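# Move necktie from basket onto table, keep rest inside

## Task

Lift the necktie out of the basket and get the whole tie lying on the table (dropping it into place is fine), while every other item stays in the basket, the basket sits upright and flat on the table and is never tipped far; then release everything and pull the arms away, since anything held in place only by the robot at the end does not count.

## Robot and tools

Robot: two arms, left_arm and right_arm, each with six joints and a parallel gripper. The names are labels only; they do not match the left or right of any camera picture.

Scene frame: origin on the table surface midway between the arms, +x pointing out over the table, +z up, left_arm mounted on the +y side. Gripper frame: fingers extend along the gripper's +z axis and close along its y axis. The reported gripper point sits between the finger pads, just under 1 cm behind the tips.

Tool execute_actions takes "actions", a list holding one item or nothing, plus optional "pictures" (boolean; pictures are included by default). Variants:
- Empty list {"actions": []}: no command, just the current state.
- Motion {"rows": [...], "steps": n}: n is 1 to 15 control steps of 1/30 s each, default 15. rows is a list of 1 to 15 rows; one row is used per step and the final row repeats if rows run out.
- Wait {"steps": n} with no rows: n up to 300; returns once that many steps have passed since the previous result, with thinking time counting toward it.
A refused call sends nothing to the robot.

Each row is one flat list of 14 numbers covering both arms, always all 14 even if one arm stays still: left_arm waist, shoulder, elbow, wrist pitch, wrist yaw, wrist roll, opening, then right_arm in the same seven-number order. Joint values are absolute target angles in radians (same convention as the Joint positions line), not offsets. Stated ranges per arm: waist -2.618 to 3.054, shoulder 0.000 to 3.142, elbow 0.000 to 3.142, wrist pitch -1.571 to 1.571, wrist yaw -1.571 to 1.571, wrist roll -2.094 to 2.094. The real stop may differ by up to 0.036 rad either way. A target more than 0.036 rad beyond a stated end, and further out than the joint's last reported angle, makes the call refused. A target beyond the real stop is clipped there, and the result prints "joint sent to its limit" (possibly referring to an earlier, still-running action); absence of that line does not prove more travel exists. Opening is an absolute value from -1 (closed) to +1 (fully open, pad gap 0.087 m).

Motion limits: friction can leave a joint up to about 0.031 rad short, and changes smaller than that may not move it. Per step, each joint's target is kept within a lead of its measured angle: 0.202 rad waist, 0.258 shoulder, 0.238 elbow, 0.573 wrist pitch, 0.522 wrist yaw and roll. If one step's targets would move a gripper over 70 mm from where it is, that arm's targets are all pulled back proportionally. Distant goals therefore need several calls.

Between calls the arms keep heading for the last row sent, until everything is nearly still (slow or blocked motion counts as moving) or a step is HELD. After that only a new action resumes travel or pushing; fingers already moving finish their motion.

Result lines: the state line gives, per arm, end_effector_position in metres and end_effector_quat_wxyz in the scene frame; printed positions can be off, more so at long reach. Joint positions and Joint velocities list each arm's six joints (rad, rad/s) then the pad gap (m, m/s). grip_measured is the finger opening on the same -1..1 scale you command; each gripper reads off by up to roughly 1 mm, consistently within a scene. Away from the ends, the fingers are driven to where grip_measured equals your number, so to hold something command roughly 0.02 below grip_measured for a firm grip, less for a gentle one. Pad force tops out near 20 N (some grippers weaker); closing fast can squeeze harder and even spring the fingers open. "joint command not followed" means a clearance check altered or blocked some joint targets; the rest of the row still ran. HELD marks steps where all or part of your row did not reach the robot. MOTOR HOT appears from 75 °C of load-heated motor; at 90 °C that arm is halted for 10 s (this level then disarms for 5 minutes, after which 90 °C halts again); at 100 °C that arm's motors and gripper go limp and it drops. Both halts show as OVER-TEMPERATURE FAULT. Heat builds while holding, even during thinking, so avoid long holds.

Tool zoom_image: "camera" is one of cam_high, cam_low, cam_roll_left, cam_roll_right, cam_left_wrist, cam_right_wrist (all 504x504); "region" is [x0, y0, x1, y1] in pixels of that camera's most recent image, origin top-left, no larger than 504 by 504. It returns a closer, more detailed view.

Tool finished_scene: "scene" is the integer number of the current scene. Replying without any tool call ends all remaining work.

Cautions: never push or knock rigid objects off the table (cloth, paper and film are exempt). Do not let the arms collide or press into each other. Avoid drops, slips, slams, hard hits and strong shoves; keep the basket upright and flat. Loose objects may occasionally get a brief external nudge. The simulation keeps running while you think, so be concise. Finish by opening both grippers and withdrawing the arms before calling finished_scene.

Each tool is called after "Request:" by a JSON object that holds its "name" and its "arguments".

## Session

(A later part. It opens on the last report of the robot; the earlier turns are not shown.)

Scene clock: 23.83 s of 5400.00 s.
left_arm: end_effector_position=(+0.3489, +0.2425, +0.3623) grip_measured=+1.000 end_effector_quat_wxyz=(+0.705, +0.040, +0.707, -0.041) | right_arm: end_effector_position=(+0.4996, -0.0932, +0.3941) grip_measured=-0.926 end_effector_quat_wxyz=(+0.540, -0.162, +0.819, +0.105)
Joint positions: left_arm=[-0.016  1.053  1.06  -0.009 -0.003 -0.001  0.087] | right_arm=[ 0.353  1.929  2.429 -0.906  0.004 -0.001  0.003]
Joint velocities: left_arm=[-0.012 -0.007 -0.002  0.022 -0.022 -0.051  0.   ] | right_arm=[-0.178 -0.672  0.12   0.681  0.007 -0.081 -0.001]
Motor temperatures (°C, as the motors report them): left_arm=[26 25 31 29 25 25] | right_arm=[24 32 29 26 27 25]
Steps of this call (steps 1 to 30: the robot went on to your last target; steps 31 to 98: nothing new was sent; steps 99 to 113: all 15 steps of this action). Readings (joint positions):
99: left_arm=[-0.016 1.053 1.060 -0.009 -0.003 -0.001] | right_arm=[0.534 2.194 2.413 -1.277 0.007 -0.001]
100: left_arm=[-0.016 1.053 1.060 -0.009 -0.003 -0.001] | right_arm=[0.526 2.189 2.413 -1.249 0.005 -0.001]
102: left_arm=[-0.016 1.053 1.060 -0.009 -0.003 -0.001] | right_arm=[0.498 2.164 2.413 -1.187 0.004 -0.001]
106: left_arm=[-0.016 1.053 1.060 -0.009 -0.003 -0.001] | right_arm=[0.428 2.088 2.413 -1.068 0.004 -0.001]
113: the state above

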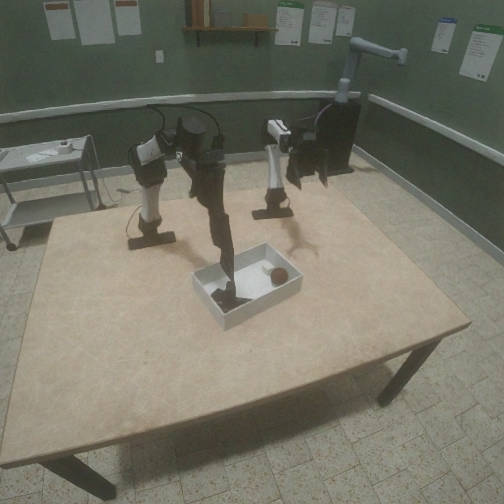

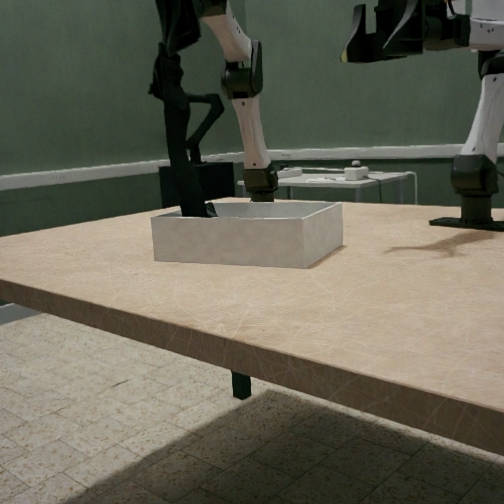

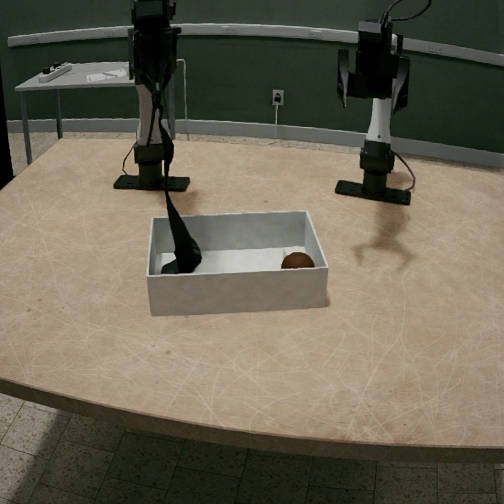

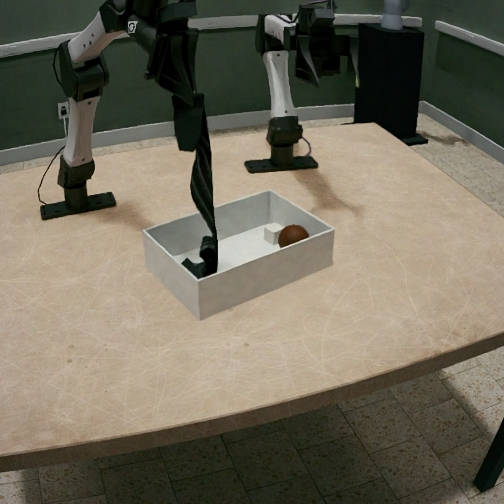

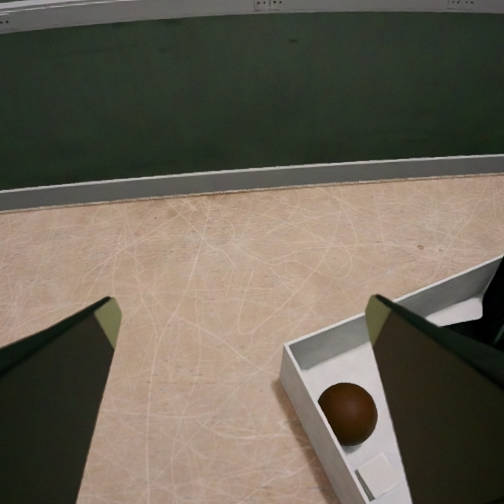

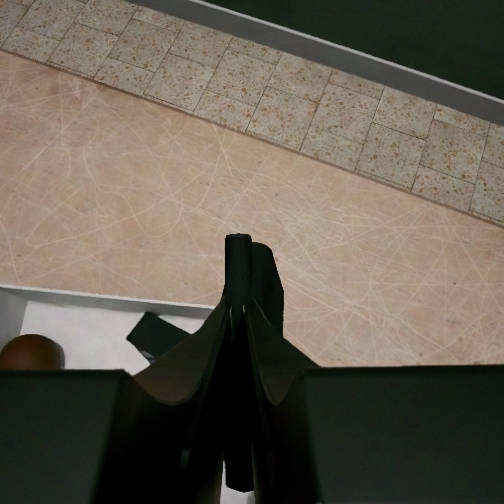

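Request:
{"name": "execute_actions", "arguments": {"actions": [{"steps": 30}]}}

Scene clock: 24.83 s of 5400.00 s.
left_arm: end_effector_position=(+0.3489, +0.2425, +0.3623) grip_measured=+1.000 end_effector_quat_wxyz=(+0.705, +0.040, +0.707, -0.041) | right_arm: end_effector_position=(+0.4525, -0.1331, +0.5802) grip_measured=-0.926 end_effector_quat_wxyz=(+0.744, -0.113, +0.645, +0.130)
Joint positions: left_arm=[-0.016  1.053  1.06  -0.009 -0.003 -0.001  0.087] | right_arm=[ 0.311  1.739  2.499 -0.619  0.004 -0.001  0.003]
Joint velocities: left_arm=[-0.002  0.002  0.007 -0.081 -0.022  0.022  0.   ] | right_arm=[-0.007  0.012 -0.007 -0.037  0.051  0.007 -0.002]
Motor temperatures (°C, as the motors report them): left_arm=[26 25 31 29 25 25] | right_arm=[24 32 29 26 27 25]
Steps of this call (steps 1 to 30: the robot went on to your last target). Readings (joint positions):
1: left_arm=[-0.016 1.053 1.060 -0.009 -0.003 -0.001] | right_arm=[0.347 1.905 2.433 -0.884 0.004 -0.001]
2: left_arm=[-0.016 1.053 1.060 -0.009 -0.003 -0.001] | right_arm=[0.342 1.883 2.438 -0.860 0.004 -0.001]
4: left_arm=[-0.016 1.053 1.060 -0.009 -0.003 -0.001] | right_arm=[0.333 1.840 2.451 -0.812 0.004 -0.001]
8: left_arm=[-0.016 1.053 1.060 -0.009 -0.003 -0.001] | right_arm=[0.315 1.771 2.480 -0.705 0.004 -0.001]
30: the state above
All arms were judged still, so your last target was given up. Only a new action makes them travel on or press farther. Fingers that are still opening or closing keep moving.

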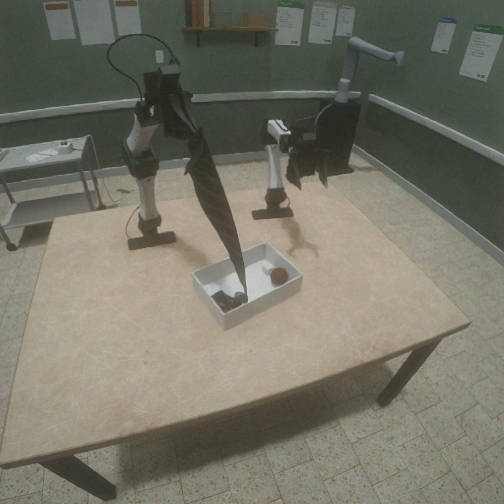

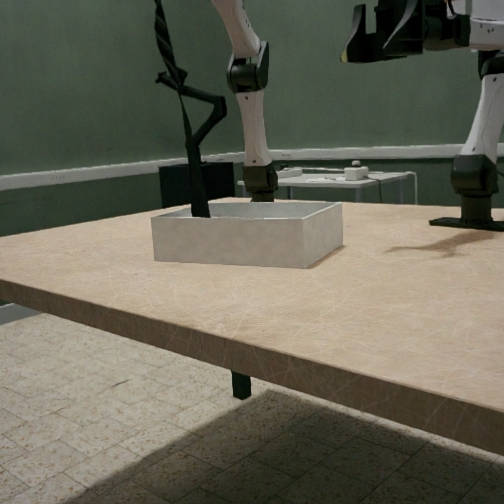

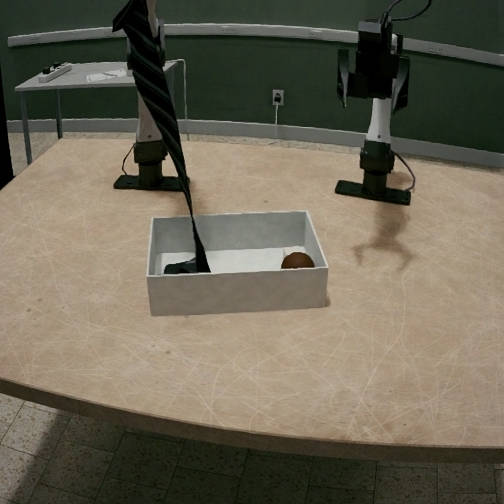

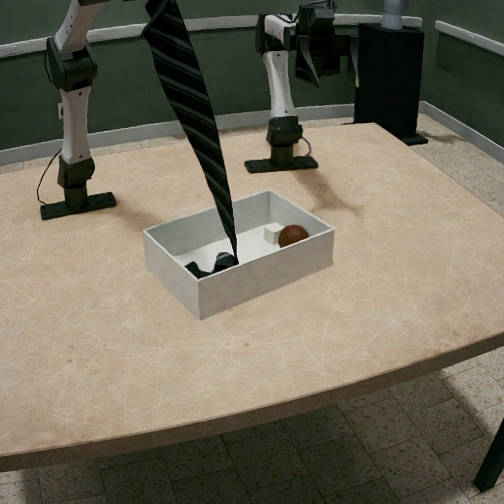

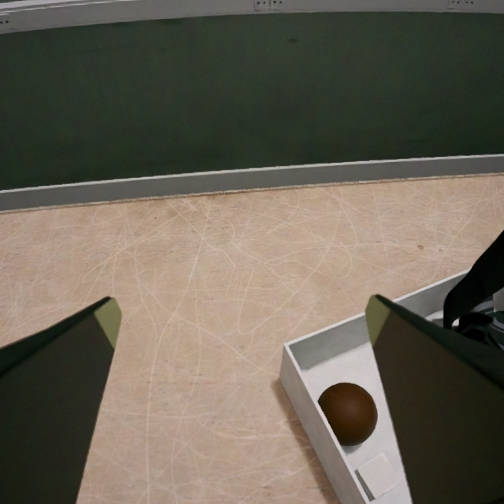

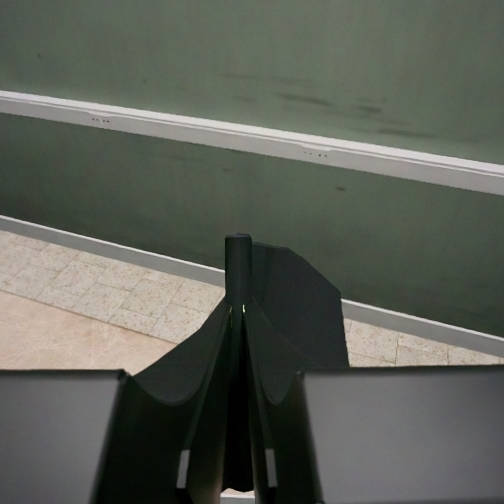

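Request:
{"name": "zoom_image", "arguments": {"camera": "cam_high", "region": [185, 240, 305, 335]}}

Request:
{"name": "zoom_image", "arguments": {"camera": "cam_left_wrist", "region": [380, 230, 504, 380]}}

Region (185, 240, 305, 335) of cam_high's 504x504 image, scaled by 4.200, with more detail than that image has; it fills the top 399 rows of this view, and the rest is white.

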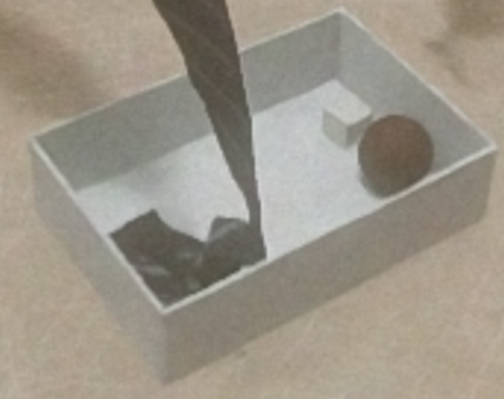

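Region (380, 230, 504, 380) of cam_left_wrist's 504x504 image, scaled by 3.360, with more detail than that image has; it fills the left 417 columns of this view, and the rest is white.

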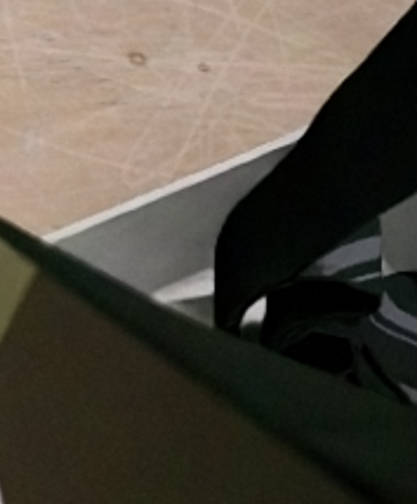

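Request:
{"name": "execute_actions", "arguments": {"actions": [{"rows": [[-0.016,1.053,1.06,-0.009,0,0,1, -0.4,1.75,2.5,-0.6,0,0,-1]], "steps": 15}], "pictures": false}}

Request:
{"name": "execute_actions", "arguments": {"actions": [{"steps": 20}]}}

Scene clock: 29.83 s of 5400.00 s.
left_arm: end_effector_position=(+0.3489, +0.2425, +0.3623) grip_measured=+1.000 end_effector_quat_wxyz=(+0.705, +0.040, +0.707, -0.041) | right_arm: end_effector_position=(+0.4554, -0.4562, +0.5735) grip_measured=-0.926 end_effector_quat_wxyz=(+0.737, +0.125, +0.649, -0.142)
Joint positions: left_arm=[-0.016  1.053  1.06  -0.009 -0.003 -0.001  0.087] | right_arm=[-0.41   1.754  2.499 -0.618  0.01  -0.001  0.003]
Joint velocities: left_arm=[-0.012 -0.017 -0.002 -0.081 -0.037  0.037  0.   ] | right_arm=[ 0.002 -0.002  0.007  0.037  0.022 -0.022 -0.001]
Motor temperatures (°C, as the motors report them): left_arm=[26 25 31 29 25 25] | right_arm=[24 31 29 27 27 25]
Steps of this call (steps 1 to 135: nothing new was sent; steps 136 to 150: all 15 steps of this action). Readings (joint positions):
136: left_arm=[-0.016 1.053 1.060 -0.009 -0.003 -0.001] | right_arm=[0.289 1.739 2.499 -0.619 -0.009 -0.001]
137: left_arm=[-0.016 1.053 1.060 -0.009 -0.003 -0.001] | right_arm=[0.243 1.739 2.499 -0.619 -0.017 -0.001]
139: left_arm=[-0.016 1.053 1.060 -0.009 -0.003 -0.001] | right_arm=[0.120 1.741 2.499 -0.619 -0.016 -0.001]
143: left_arm=[-0.016 1.053 1.060 -0.009 -0.003 -0.001] | right_arm=[-0.135 1.750 2.499 -0.619 -0.011 -0.001]
150: the state above

Scene clock: 30.50 s of 5400.00 s.
left_arm: end_effector_position=(+0.3489, +0.2425, +0.3623) grip_measured=+1.000 end_effector_quat_wxyz=(+0.705, +0.040, +0.707, -0.041) | right_arm: end_effector_position=(+0.4556, -0.4555, +0.5735) grip_measured=-0.926 end_effector_quat_wxyz=(+0.737, +0.124, +0.649, -0.141)
Joint positions: left_arm=[-0.016  1.053  1.06  -0.009 -0.003 -0.001  0.087] | right_arm=[-0.409  1.754  2.499 -0.618  0.008 -0.001  0.003]
Joint velocities: left_arm=[-0.007  0.002  0.012  0.022  0.051  0.022  0.   ] | right_arm=[-0.017 -0.002  0.007 -0.081 -0.051 -0.095 -0.001]
Motor temperatures (°C, as the motors report them): left_arm=[26 25 31 29 25 25] | right_arm=[24 31 29 28 27 25]
Steps of this call (steps 1 to 15: the robot went on to your last target; steps 16 to 20: nothing new was sent). Readings (joint positions):
1: left_arm=[-0.016 1.053 1.060 -0.009 -0.003 -0.001] | right_arm=[-0.409 1.754 2.499 -0.618 0.009 -0.001]
2: left_arm=[-0.016 1.053 1.060 -0.009 -0.003 -0.001] | right_arm=[-0.409 1.754 2.499 -0.618 0.008 -0.001]
4: left_arm=[-0.016 1.053 1.060 -0.009 -0.003 -0.001] | right_arm=[-0.409 1.754 2.499 -0.618 0.008 -0.001]
8: left_arm=[-0.016 1.053 1.060 -0.009 -0.003 -0.001] | right_arm=[-0.409 1.754 2.499 -0.618 0.008 -0.001]
20: the state above
All arms were judged still, so your last target was given up. Only a new action makes them travel on or press farther. Fingers that are still opening or closing keep moving.

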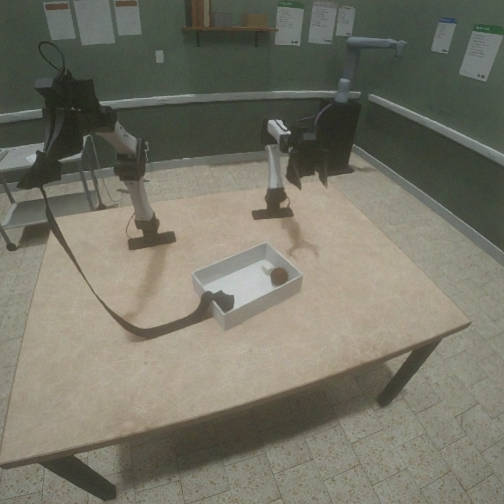

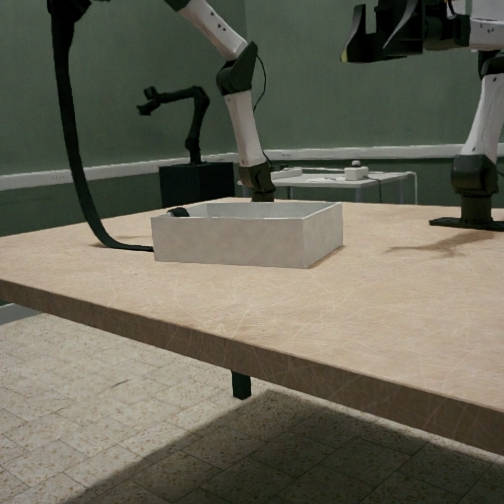

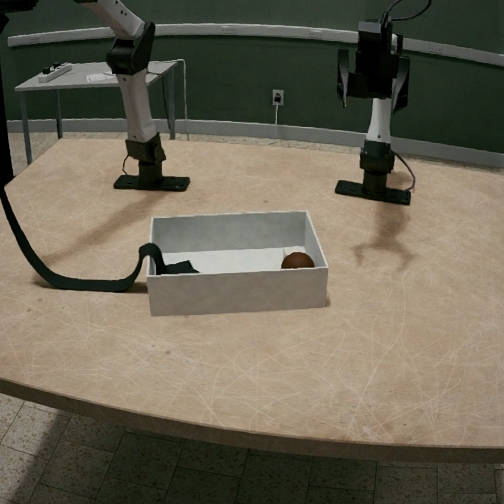

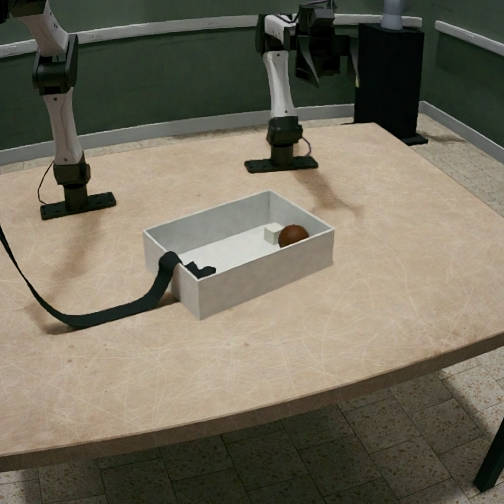

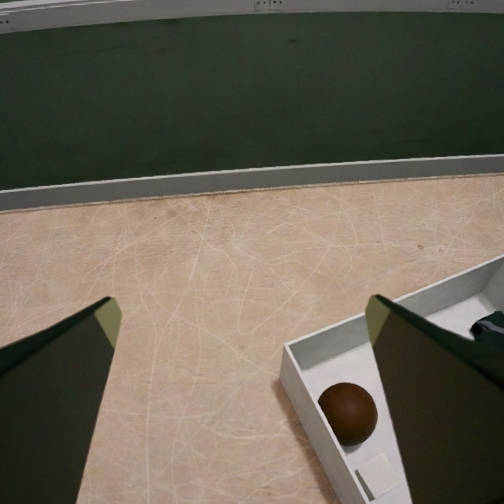

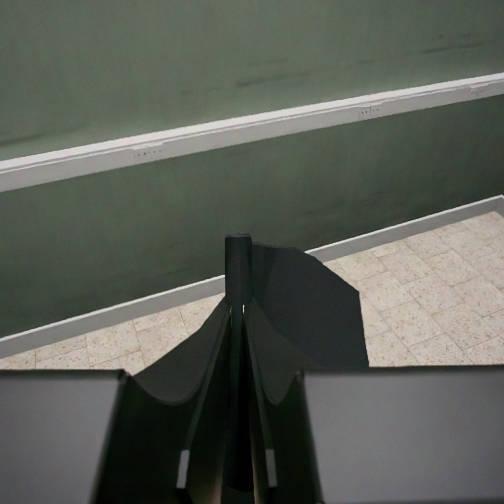

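Request:
{"name": "execute_actions", "arguments": {"actions": [{"rows": [[-0.016,1.053,1.06,-0.009,0,0,1, -1.2,1.75,2.5,-0.6,0,0,-1]], "steps": 15}], "pictures": false}}

Request:
{"name": "execute_actions", "arguments": {"actions": [{"steps": 25}]}}

Scene clock: 33.30 s of 5400.00 s.
left_arm: end_effector_position=(+0.3489, +0.2425, +0.3623) grip_measured=+1.000 end_effector_quat_wxyz=(+0.705, +0.040, +0.707, -0.041) | right_arm: end_effector_position=(+0.2063, -0.7120, +0.5736) grip_measured=-0.926 end_effector_quat_wxyz=(+0.624, +0.367, +0.550, -0.417)
Joint positions: left_arm=[-0.016  1.053  1.06  -0.009 -0.003 -0.001  0.087] | right_arm=[-1.206  1.754  2.499 -0.618  0.01  -0.002  0.003]
Joint velocities: left_arm=[ 0.017 -0.002  0.007  0.051  0.037 -0.081  0.   ] | right_arm=[-0.271  0.002  0.002 -0.051  0.066  0.007  0.001]
Motor temperatures (°C, as the motors report them): left_arm=[26 25 32 30 25 25] | right_arm=[24 31 29 28 27 25]
Steps of this call (steps 1 to 69: nothing new was sent; steps 70 to 84: all 15 steps of this action). Readings (joint positions):
70: left_arm=[-0.016 1.053 1.060 -0.009 -0.003 -0.001] | right_arm=[-0.430 1.754 2.499 -0.618 -0.005 -0.002]
71: left_arm=[-0.016 1.053 1.060 -0.009 -0.003 -0.001] | right_arm=[-0.474 1.754 2.499 -0.618 -0.013 -0.002]
73: left_arm=[-0.016 1.053 1.060 -0.009 -0.003 -0.001] | right_arm=[-0.596 1.754 2.499 -0.618 -0.013 -0.002]
77: left_arm=[-0.016 1.053 1.060 -0.009 -0.003 -0.001] | right_arm=[-0.851 1.754 2.499 -0.618 -0.009 -0.002]
84: the state above

Scene clock: 34.13 s of 5400.00 s.
left_arm: end_effector_position=(+0.3489, +0.2425, +0.3623) grip_measured=+1.000 end_effector_quat_wxyz=(+0.705, +0.040, +0.707, -0.041) | right_arm: end_effector_position=(+0.2055, -0.7124, +0.5736) grip_measured=-0.926 end_effector_quat_wxyz=(+0.624, +0.367, +0.550, -0.417)
Joint positions: left_arm=[-0.016  1.053  1.06  -0.009 -0.003 -0.001  0.087] | right_arm=[-1.208  1.754  2.499 -0.618  0.009 -0.002  0.003]
Joint velocities: left_arm=[-0.007 -0.007  0.007 -0.081 -0.007  0.051  0.   ] | right_arm=[-0.017 -0.012 -0.007  0.037 -0.125 -0.051  0.   ]
Motor temperatures (°C, as the motors report them): left_arm=[26 25 32 30 25 25] | right_arm=[24 31 29 28 27 25]
Steps of this call (steps 1 to 15: the robot went on to your last target; steps 16 to 25: nothing new was sent). Readings (joint positions):
1: left_arm=[-0.016 1.053 1.060 -0.009 -0.003 -0.001] | right_arm=[-1.210 1.754 2.499 -0.618 0.011 -0.002]
2: left_arm=[-0.016 1.053 1.060 -0.009 -0.003 -0.001] | right_arm=[-1.209 1.754 2.499 -0.618 0.010 -0.002]
4: left_arm=[-0.016 1.053 1.060 -0.009 -0.003 -0.001] | right_arm=[-1.208 1.754 2.499 -0.618 0.009 -0.002]
8: left_arm=[-0.016 1.053 1.060 -0.009 -0.003 -0.001] | right_arm=[-1.208 1.754 2.499 -0.618 0.009 -0.002]
25: the state above
All arms were judged still, so your last target was given up. Only a new action makes them travel on or press farther. Fingers that are still opening or closing keep moving.

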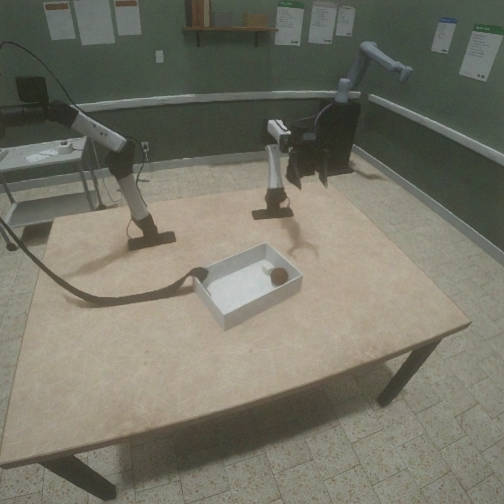

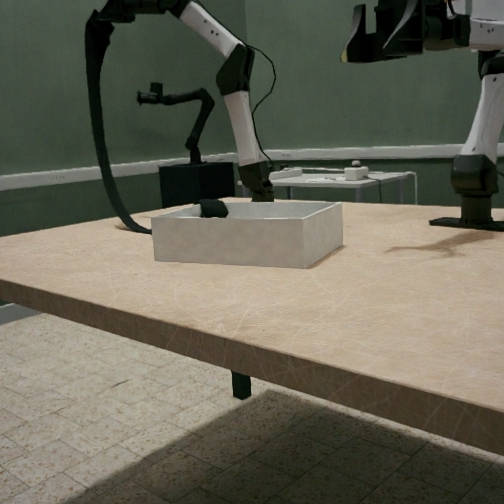

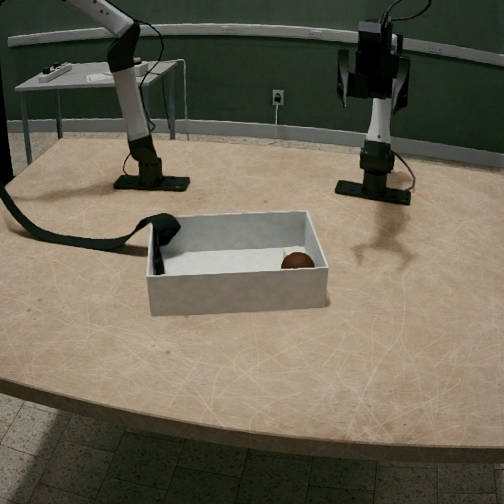

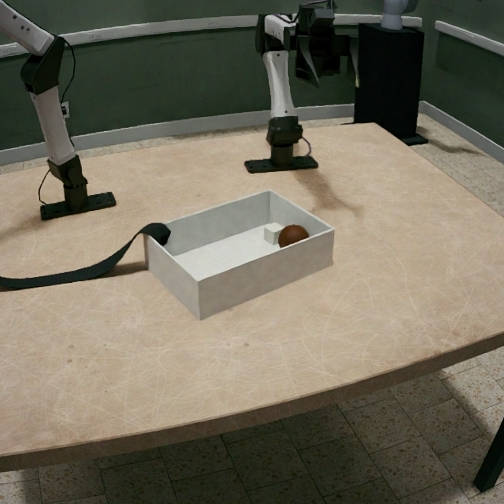

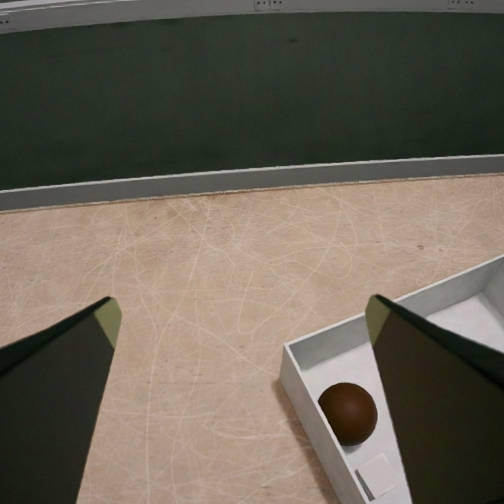

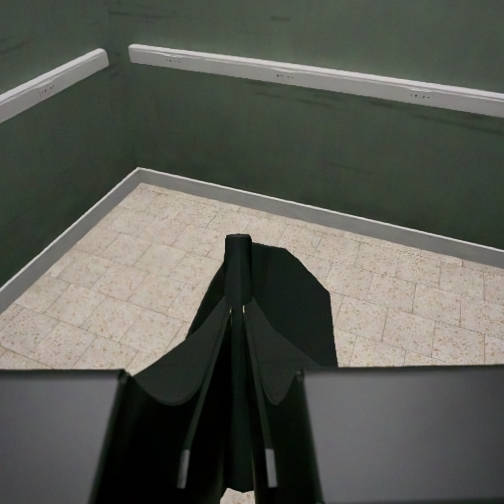

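Request:
{"name": "execute_actions", "arguments": {"actions": [{"rows": [[-0.016,1.053,1.06,-0.009,0,0,1, -1.5,2.1,2.8,-0.5,0,0,-1]], "steps": 15}], "pictures": false}}

Request:
{"name": "execute_actions", "arguments": {"actions": [{"steps": 25}]}}

Scene clock: 36.23 s of 5400.00 s.
left_arm: end_effector_position=(+0.3489, +0.2425, +0.3623) grip_measured=+1.000 end_effector_quat_wxyz=(+0.705, +0.040, +0.707, -0.041) | right_arm: end_effector_position=(+0.0868, -0.8601, +0.5135) grip_measured=-0.926 end_effector_quat_wxyz=(+0.550, +0.449, +0.499, -0.497)
Joint positions: left_arm=[-0.016  1.053  1.06  -0.009 -0.003 -0.001  0.087] | right_arm=[-1.506  2.137  2.776 -0.54   0.001 -0.002  0.003]
Joint velocities: left_arm=[-0.012  0.007 -0.012 -0.007 -0.007 -0.007  0.   ] | right_arm=[ 0.012  0.007  0.002  0.022 -0.037 -0.095 -0.   ]
Motor temperatures (°C, as the motors report them): left_arm=[26 25 32 30 25 25] | right_arm=[24 31 29 29 27 25]
Steps of this call (steps 1 to 48: nothing new was sent; steps 49 to 63: all 15 steps of this action). Readings (joint positions):
49: left_arm=[-0.016 1.053 1.060 -0.009 -0.003 -0.001] | right_arm=[-1.223 1.777 2.534 -0.623 -0.000 -0.002]
50: left_arm=[-0.016 1.053 1.060 -0.009 -0.003 -0.001] | right_arm=[-1.254 1.819 2.597 -0.607 -0.006 -0.002]
52: left_arm=[-0.016 1.053 1.060 -0.009 -0.003 -0.001] | right_arm=[-1.332 1.898 2.689 -0.569 -0.006 -0.002]
56: left_arm=[-0.016 1.053 1.060 -0.009 -0.003 -0.001] | right_arm=[-1.465 2.042 2.773 -0.530 -0.005 -0.002]
63: the state above

Scene clock: 37.07 s of 5400.00 s.
left_arm: end_effector_position=(+0.3489, +0.2425, +0.3623) grip_measured=+1.000 end_effector_quat_wxyz=(+0.705, +0.040, +0.707, -0.041) | right_arm: end_effector_position=(+0.0858, -0.8502, +0.5329) grip_measured=-0.926 end_effector_quat_wxyz=(+0.562, +0.437, +0.486, -0.507)
Joint positions: left_arm=[-0.016  1.053  1.06  -0.009 -0.003 -0.001  0.087] | right_arm=[-1.506  2.116  2.782 -0.522  0.001 -0.002  0.003]
Joint velocities: left_arm=[-0.007  0.007  0.007  0.007  0.007 -0.037  0.   ] | right_arm=[ 0.002  0.017  0.017 -0.037 -0.022 -0.037  0.   ]
Motor temperatures (°C, as the motors report them): left_arm=[26 25 32 30 25 25] | right_arm=[24 31 29 29 27 25]
Steps of this call (steps 1 to 25: the robot went on to your last target). Readings (joint positions):
1: left_arm=[-0.016 1.053 1.060 -0.009 -0.003 -0.001] | right_arm=[-1.506 2.135 2.776 -0.538 0.001 -0.002]
2: left_arm=[-0.016 1.053 1.060 -0.009 -0.003 -0.001] | right_arm=[-1.506 2.131 2.776 -0.536 0.001 -0.002]
4: left_arm=[-0.016 1.053 1.060 -0.009 -0.003 -0.001] | right_arm=[-1.506 2.124 2.776 -0.532 0.001 -0.002]
8: left_arm=[-0.016 1.053 1.060 -0.009 -0.003 -0.001] | right_arm=[-1.506 2.116 2.780 -0.525 0.001 -0.002]
25: the state above

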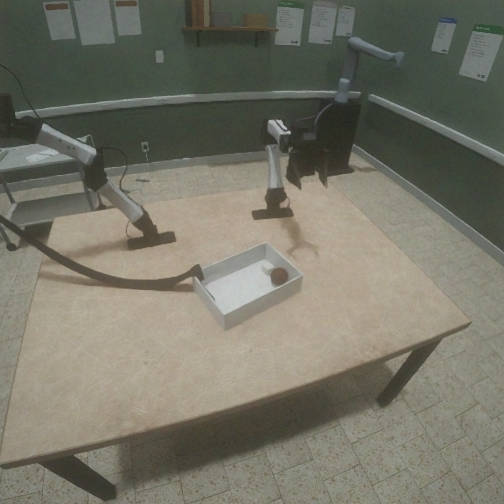

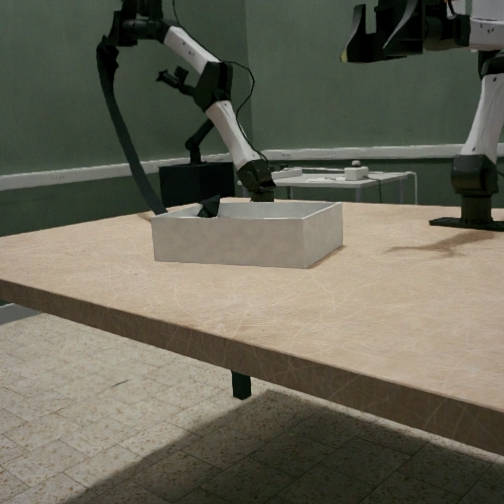

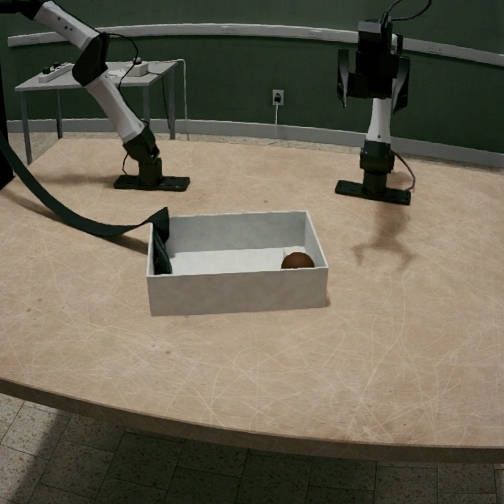

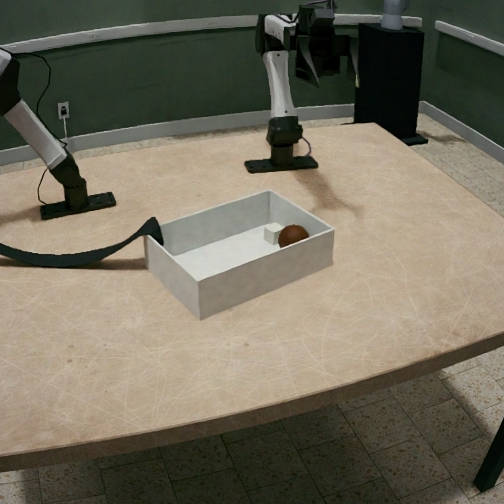

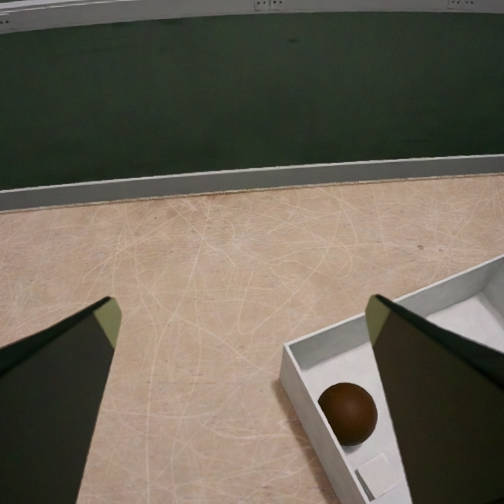

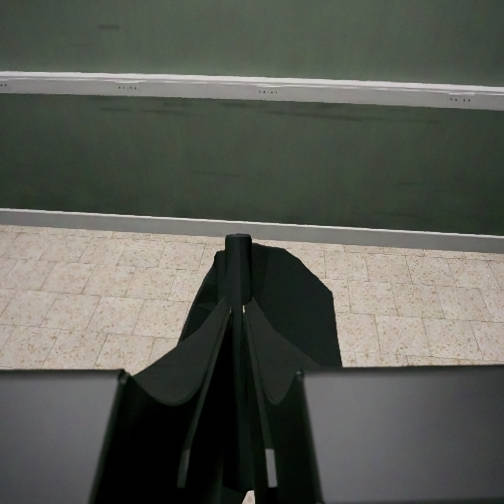

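Request:
{"name": "execute_actions", "arguments": {"actions": [{"rows": [[-0.016,1.053,1.06,-0.009,0,0,1, -0.25,1.75,2.5,-0.6,0,0,-1]], "steps": 15}], "pictures": false}}

Request:
{"name": "execute_actions", "arguments": {"actions": [{"steps": 30}], "pictures": false}}

Request:
{"name": "execute_actions", "arguments": {"actions": [{"rows": [[-0.016,1.053,1.06,-0.009,0,0,1, -0.2,2.3,2.45,-1.2,0,0,-1]], "steps": 15}], "pictures": false}}

Request:
{"name": "execute_actions", "arguments": {"actions": [{"steps": 25}]}}

Scene clock: 40.70 s of 5400.00 s.
left_arm: end_effector_position=(+0.3489, +0.2425, +0.3623) grip_measured=+1.000 end_effector_quat_wxyz=(+0.705, +0.040, +0.707, -0.041) | right_arm: end_effector_position=(+0.3374, -0.6284, +0.5850) grip_measured=-0.926 end_effector_quat_wxyz=(+0.698, +0.262, +0.590, -0.310)
Joint positions: left_arm=[-0.016  1.053  1.06  -0.009 -0.003 -0.001  0.087] | right_arm=[-0.868  1.767  2.526 -0.593  0.007 -0.002  0.003]
Joint velocities: left_arm=[ 0.002  0.012 -0.022 -0.051 -0.037 -0.022  0.   ] | right_arm=[ 1.8   -0.198  0.002  0.007 -0.007  0.022  0.001]
Motor temperatures (°C, as the motors report them): left_arm=[26 25 32 30 25 25] | right_arm=[24 32 29 29 27 25]
Steps of this call (steps 1 to 15: the robot went on to your last target; steps 16 to 94: nothing new was sent; steps 95 to 109: all 15 steps of this action). Readings (joint positions):
95: left_arm=[-0.016 1.053 1.060 -0.009 -0.003 -0.001] | right_arm=[-1.495 2.094 2.749 -0.521 0.007 -0.002]
96: left_arm=[-0.016 1.053 1.060 -0.009 -0.003 -0.001] | right_arm=[-1.476 2.057 2.690 -0.534 0.011 -0.002]
98: left_arm=[-0.016 1.053 1.060 -0.009 -0.003 -0.001] | right_arm=[-1.411 1.990 2.609 -0.564 0.012 -0.002]
102: left_arm=[-0.016 1.053 1.060 -0.009 -0.003 -0.001] | right_arm=[-1.257 1.884 2.542 -0.590 0.010 -0.002]
109: the state above

Scene clock: 41.70 s of 5400.00 s.
left_arm: end_effector_position=(+0.3489, +0.2425, +0.3623) grip_measured=+1.000 end_effector_quat_wxyz=(+0.705, +0.040, +0.707, -0.041) | right_arm: end_effector_position=(+0.4796, -0.3786, +0.5771) grip_measured=-0.926 end_effector_quat_wxyz=(+0.752, +0.061, +0.653, -0.073)
Joint positions: left_arm=[-0.016  1.053  1.06  -0.009 -0.003 -0.001  0.087] | right_arm=[-0.241  1.76   2.507 -0.605 -0.01  -0.002  0.003]
Joint velocities: left_arm=[-0.002 -0.007 -0.002  0.066 -0.022 -0.081  0.   ] | right_arm=[-0.012 -0.007  0.017 -0.037  0.022  0.007  0.   ]
Motor temperatures (°C, as the motors report them): left_arm=[26 25 32 30 25 25] | right_arm=[24 32 29 29 27 25]
Steps of this call (steps 1 to 30: the robot went on to your last target). Readings (joint positions):
1: left_arm=[-0.016 1.053 1.060 -0.009 -0.003 -0.001] | right_arm=[-0.803 1.762 2.526 -0.593 0.007 -0.002]
2: left_arm=[-0.016 1.053 1.060 -0.009 -0.003 -0.001] | right_arm=[-0.737 1.760 2.526 -0.593 0.006 -0.002]
4: left_arm=[-0.016 1.053 1.060 -0.009 -0.003 -0.001] | right_arm=[-0.608 1.760 2.522 -0.593 0.005 -0.002]
8: left_arm=[-0.016 1.053 1.060 -0.009 -0.003 -0.001] | right_arm=[-0.352 1.760 2.508 -0.602 0.003 -0.002]
30: the state above
All arms were judged still, so your last target was given up. Only a new action makes them travel on or press farther. Fingers that are still opening or closing keep moving.

Scene clock: 42.20 s of 5400.00 s.
left_arm: end_effector_position=(+0.3489, +0.2425, +0.3623) grip_measured=+1.000 end_effector_quat_wxyz=(+0.705, +0.040, +0.707, -0.041) | right_arm: end_effector_position=(+0.5553, -0.3940, +0.3525) grip_measured=-0.926 end_effector_quat_wxyz=(+0.512, +0.083, +0.854, -0.048)
Joint positions: left_arm=[-0.016  1.053  1.06  -0.009 -0.003 -0.001  0.087] | right_arm=[-0.241  2.059  2.507 -0.939 -0.01  -0.002  0.003]
Joint velocities: left_arm=[ 0.012  0.002 -0.002 -0.037 -0.022  0.051  0.   ] | right_arm=[ 0.007  0.886  0.007 -0.432  0.022 -0.125  0.   ]
Motor temperatures (°C, as the motors report them): left_arm=[26 25 32 30 25 25] | right_arm=[24 32 29 29 27 25]
Steps of this call (steps 1 to 15: all 15 steps of this action). Readings (joint positions):
1: left_arm=[-0.016 1.053 1.060 -0.009 -0.003 -0.001] | right_arm=[-0.241 1.764 2.507 -0.618 -0.010 -0.002]
2: left_arm=[-0.016 1.053 1.060 -0.009 -0.003 -0.001] | right_arm=[-0.241 1.767 2.507 -0.641 -0.010 -0.002]
4: left_arm=[-0.016 1.053 1.060 -0.009 -0.003 -0.001] | right_arm=[-0.241 1.787 2.507 -0.691 -0.010 -0.002]
8: left_arm=[-0.016 1.053 1.060 -0.009 -0.003 -0.001] | right_arm=[-0.241 1.863 2.507 -0.792 -0.010 -0.002]
15: the state above

Scene clock: 43.03 s of 5400.00 s.
left_arm: end_effector_position=(+0.3489, +0.2425, +0.3623) grip_measured=+1.000 end_effector_quat_wxyz=(+0.705, +0.040, +0.707, -0.041) | right_arm: end_effector_position=(+0.5389, -0.3726, +0.1604) grip_measured=-0.926 end_effector_quat_wxyz=(+0.251, +0.078, +0.965, -0.017)
Joint positions: left_arm=[-0.016  1.053  1.06  -0.009 -0.003 -0.001  0.087] | right_arm=[-0.206  2.312  2.439 -1.188 -0.008 -0.002  0.003]
Joint velocities: left_arm=[ 0.002  0.007 -0.022  0.007 -0.022  0.081  0.   ] | right_arm=[ 0.002 -0.007  0.007  0.066  0.007 -0.037  0.001]
Motor temperatures (°C, as the motors report them): left_arm=[26 25 32 30 25 25] | right_arm=[24 32 29 29 27 25]
Steps of this call (steps 1 to 25: the robot went on to your last target). Readings (joint positions):
1: left_arm=[-0.016 1.053 1.060 -0.009 -0.003 -0.001] | right_arm=[-0.241 2.091 2.507 -0.956 -0.010 -0.002]
2: left_arm=[-0.016 1.053 1.060 -0.009 -0.003 -0.001] | right_arm=[-0.240 2.123 2.505 -0.973 -0.010 -0.002]
4: left_arm=[-0.016 1.053 1.060 -0.009 -0.003 -0.001] | right_arm=[-0.236 2.185 2.496 -1.013 -0.010 -0.002]
8: left_arm=[-0.016 1.053 1.060 -0.009 -0.003 -0.001] | right_arm=[-0.219 2.296 2.460 -1.111 -0.009 -0.002]
25: the state above

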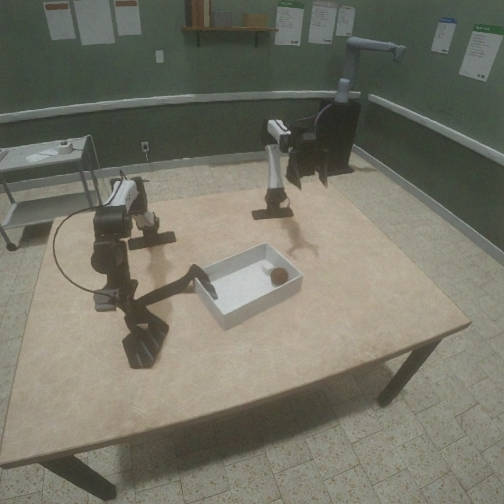

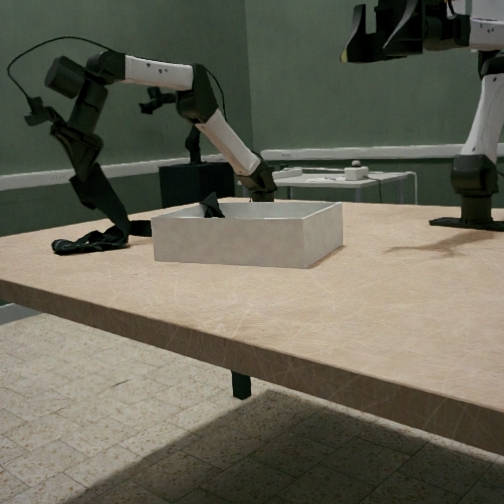

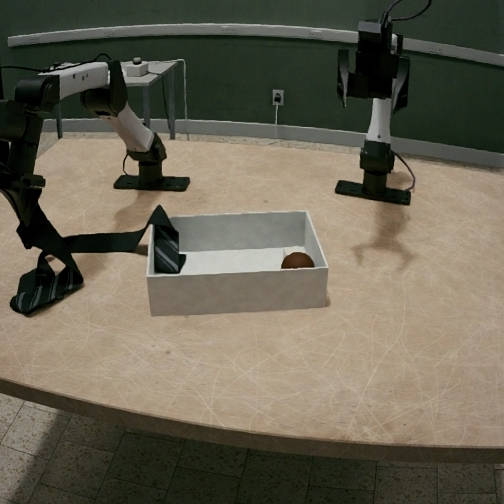

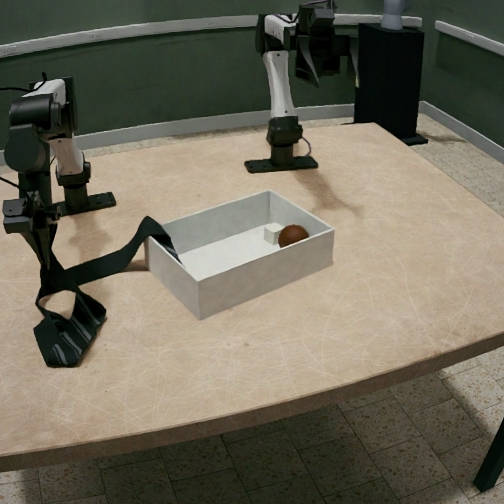

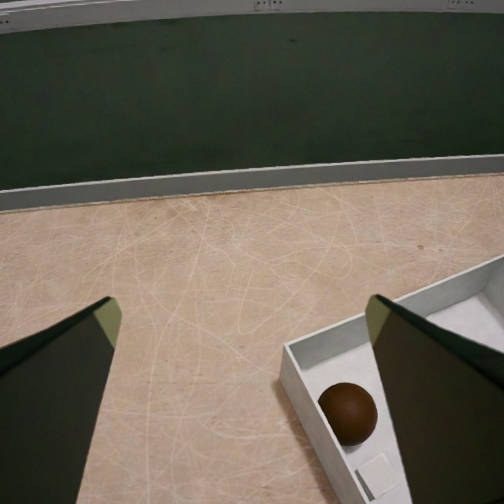

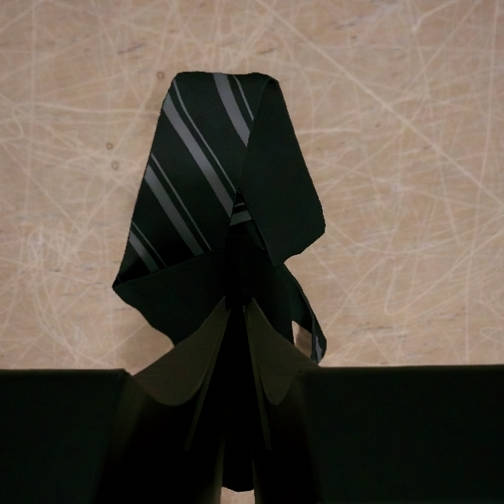

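Request:
{"name": "execute_actions", "arguments": {"actions": [{"rows": [[-0.016,1.053,1.06,-0.009,0,0,1, -0.2,2.3,2.45,-1.2,0,0,1]], "steps": 10}], "pictures": false}}

Request:
{"name": "execute_actions", "arguments": {"actions": [{"rows": [[-0.016,1.053,1.06,-0.009,0,0,1, 0.1,2.1,2.0,-1.35,0,1.3,1]], "steps": 15}], "pictures": false}}

Request:
{"name": "execute_actions", "arguments": {"actions": [{"steps": 15}]}}

Scene clock: 46.53 s of 5400.00 s.
left_arm: end_effector_position=(+0.3489, +0.2425, +0.3623) grip_measured=+1.000 end_effector_quat_wxyz=(+0.705, +0.040, +0.707, -0.041) | right_arm: end_effector_position=(+0.5388, -0.3726, +0.1604) grip_measured=+0.993 end_effector_quat_wxyz=(+0.251, +0.078, +0.965, -0.017)
Joint positions: left_arm=[-0.016  1.053  1.06  -0.009 -0.003 -0.001  0.087] | right_arm=[-0.206  2.312  2.439 -1.189 -0.008 -0.002  0.087]
Joint velocities: left_arm=[ 0.022 -0.002 -0.002  0.037 -0.081 -0.037  0.   ] | right_arm=[-0.022 -0.017 -0.012 -0.051 -0.066  0.022 -0.   ]
Motor temperatures (°C, as the motors report them): left_arm=[26 25 33 30 25 25] | right_arm=[24 33 29 29 27 25]
Steps of this call (steps 1 to 30: the robot went on to your last target; steps 31 to 95: nothing new was sent; steps 96 to 105: all 10 steps of this action). Readings (joint positions):
96: left_arm=[-0.016 1.053 1.060 -0.009 -0.003 -0.001] | right_arm=[-0.206 2.312 2.439 -1.189 -0.008 -0.002]
97: left_arm=[-0.016 1.053 1.060 -0.009 -0.003 -0.001] | right_arm=[-0.206 2.312 2.439 -1.189 -0.008 -0.002]
99: left_arm=[-0.016 1.053 1.060 -0.009 -0.003 -0.001] | right_arm=[-0.206 2.312 2.439 -1.189 -0.008 -0.002]
103: left_arm=[-0.016 1.053 1.060 -0.009 -0.003 -0.001] | right_arm=[-0.206 2.312 2.439 -1.189 -0.008 -0.002]
105: the state above

Scene clock: 47.03 s of 5400.00 s.
left_arm: end_effector_position=(+0.3489, +0.2425, +0.3623) grip_measured=+1.000 end_effector_quat_wxyz=(+0.705, +0.040, +0.707, -0.041) | right_arm: end_effector_position=(+0.4342, -0.1822, +0.1212) grip_measured=+0.993 end_effector_quat_wxyz=(+0.049, +0.432, +0.900, +0.040)
Joint positions: left_arm=[-0.016  1.053  1.06  -0.009 -0.003 -0.001  0.087] | right_arm=[ 0.124  2.12   2.008 -1.332 -0.009  1.06   0.087]
Joint velocities: left_arm=[ 0.007 -0.012  0.002  0.007 -0.081  0.037  0.   ] | right_arm=[-0.154 -0.012 -0.002  0.007  0.007  1.516  0.   ]
Motor temperatures (°C, as the motors report them): left_arm=[26 25 33 30 25 25] | right_arm=[24 33 29 29 27 25]
Steps of this call (steps 1 to 15: all 15 steps of this action). Readings (joint positions):
1: left_arm=[-0.016 1.053 1.060 -0.009 -0.003 -0.001] | right_arm=[-0.199 2.298 2.414 -1.185 -0.005 0.039]
2: left_arm=[-0.016 1.053 1.060 -0.009 -0.003 -0.001] | right_arm=[-0.186 2.272 2.370 -1.195 -0.001 0.090]
4: left_arm=[-0.016 1.053 1.060 -0.009 -0.003 -0.001] | right_arm=[-0.138 2.219 2.283 -1.221 0.001 0.195]
8: left_arm=[-0.016 1.053 1.060 -0.009 -0.003 -0.001] | right_arm=[0.006 2.138 2.115 -1.257 0.002 0.449]
15: the state above

Scene clock: 47.53 s of 5400.00 s.
left_arm: end_effector_position=(+0.3489, +0.2425, +0.3623) grip_measured=+1.000 end_effector_quat_wxyz=(+0.705, +0.040, +0.707, -0.041) | right_arm: end_effector_position=(+0.4425, -0.1846, +0.1222) grip_measured=+0.993 end_effector_quat_wxyz=(+0.043, +0.536, +0.842, +0.043)
Joint positions: left_arm=[-0.016  1.053  1.06  -0.009 -0.003 -0.001  0.087] | right_arm=[ 0.108  2.12   2.008 -1.337 -0.008  1.283  0.087]
Joint velocities: left_arm=[ 0.002 -0.012 -0.022 -0.066 -0.081 -0.081  0.   ] | right_arm=[-0.002 -0.022 -0.002 -0.037 -0.007  0.037 -0.001]
Motor temperatures (°C, as the motors report them): left_arm=[26 25 33 30 25 25] | right_arm=[24 34 29 29 27 25]
Steps of this call (steps 1 to 15: the robot went on to your last target). Readings (joint positions):
1: left_arm=[-0.016 1.053 1.060 -0.009 -0.003 -0.001] | right_arm=[0.120 2.120 2.008 -1.333 -0.009 1.107]
2: left_arm=[-0.016 1.053 1.060 -0.009 -0.003 -0.001] | right_arm=[0.115 2.120 2.008 -1.334 -0.009 1.144]
4: left_arm=[-0.016 1.053 1.060 -0.009 -0.003 -0.001] | right_arm=[0.109 2.120 2.008 -1.336 -0.008 1.197]
8: left_arm=[-0.016 1.053 1.060 -0.009 -0.003 -0.001] | right_arm=[0.108 2.120 2.008 -1.337 -0.008 1.253]
15: the state above

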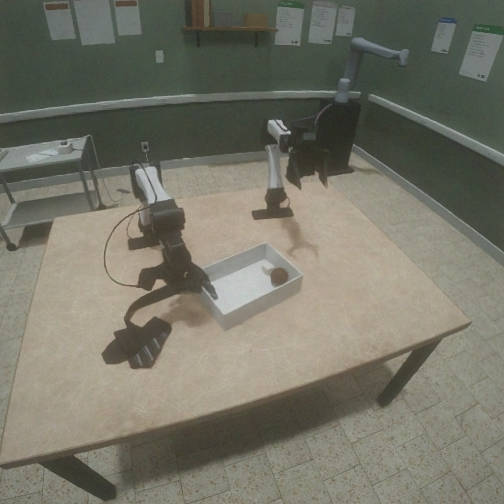

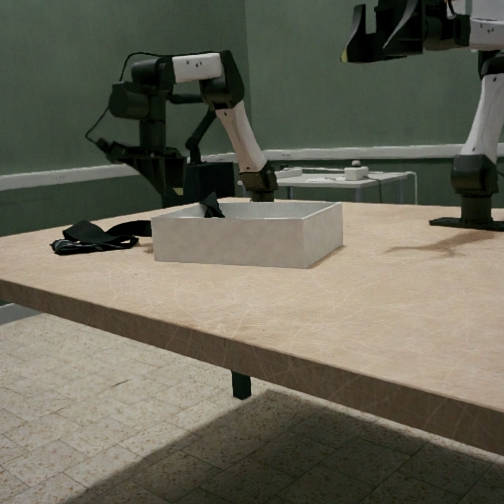

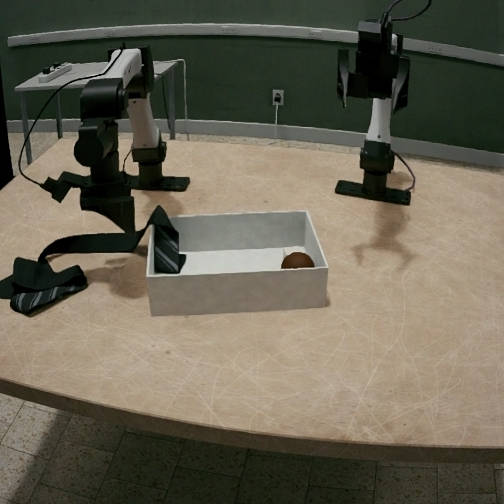

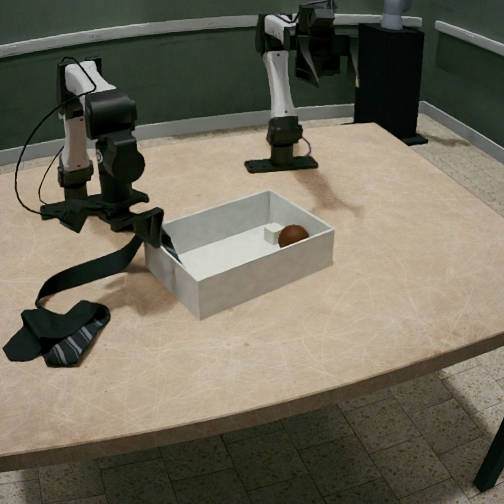

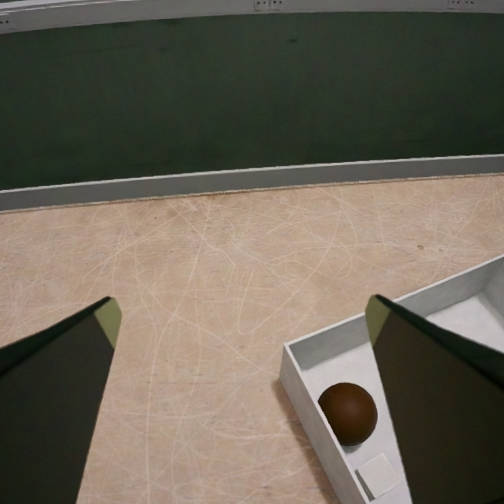

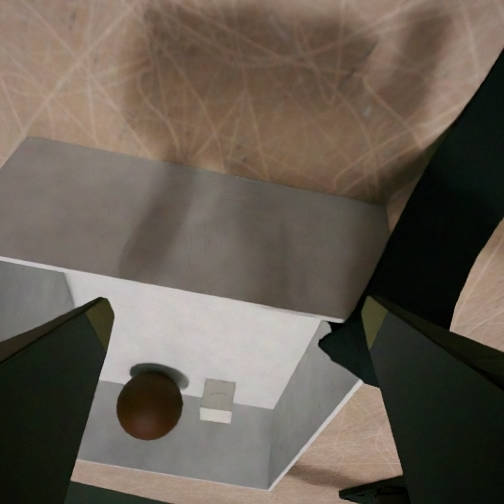

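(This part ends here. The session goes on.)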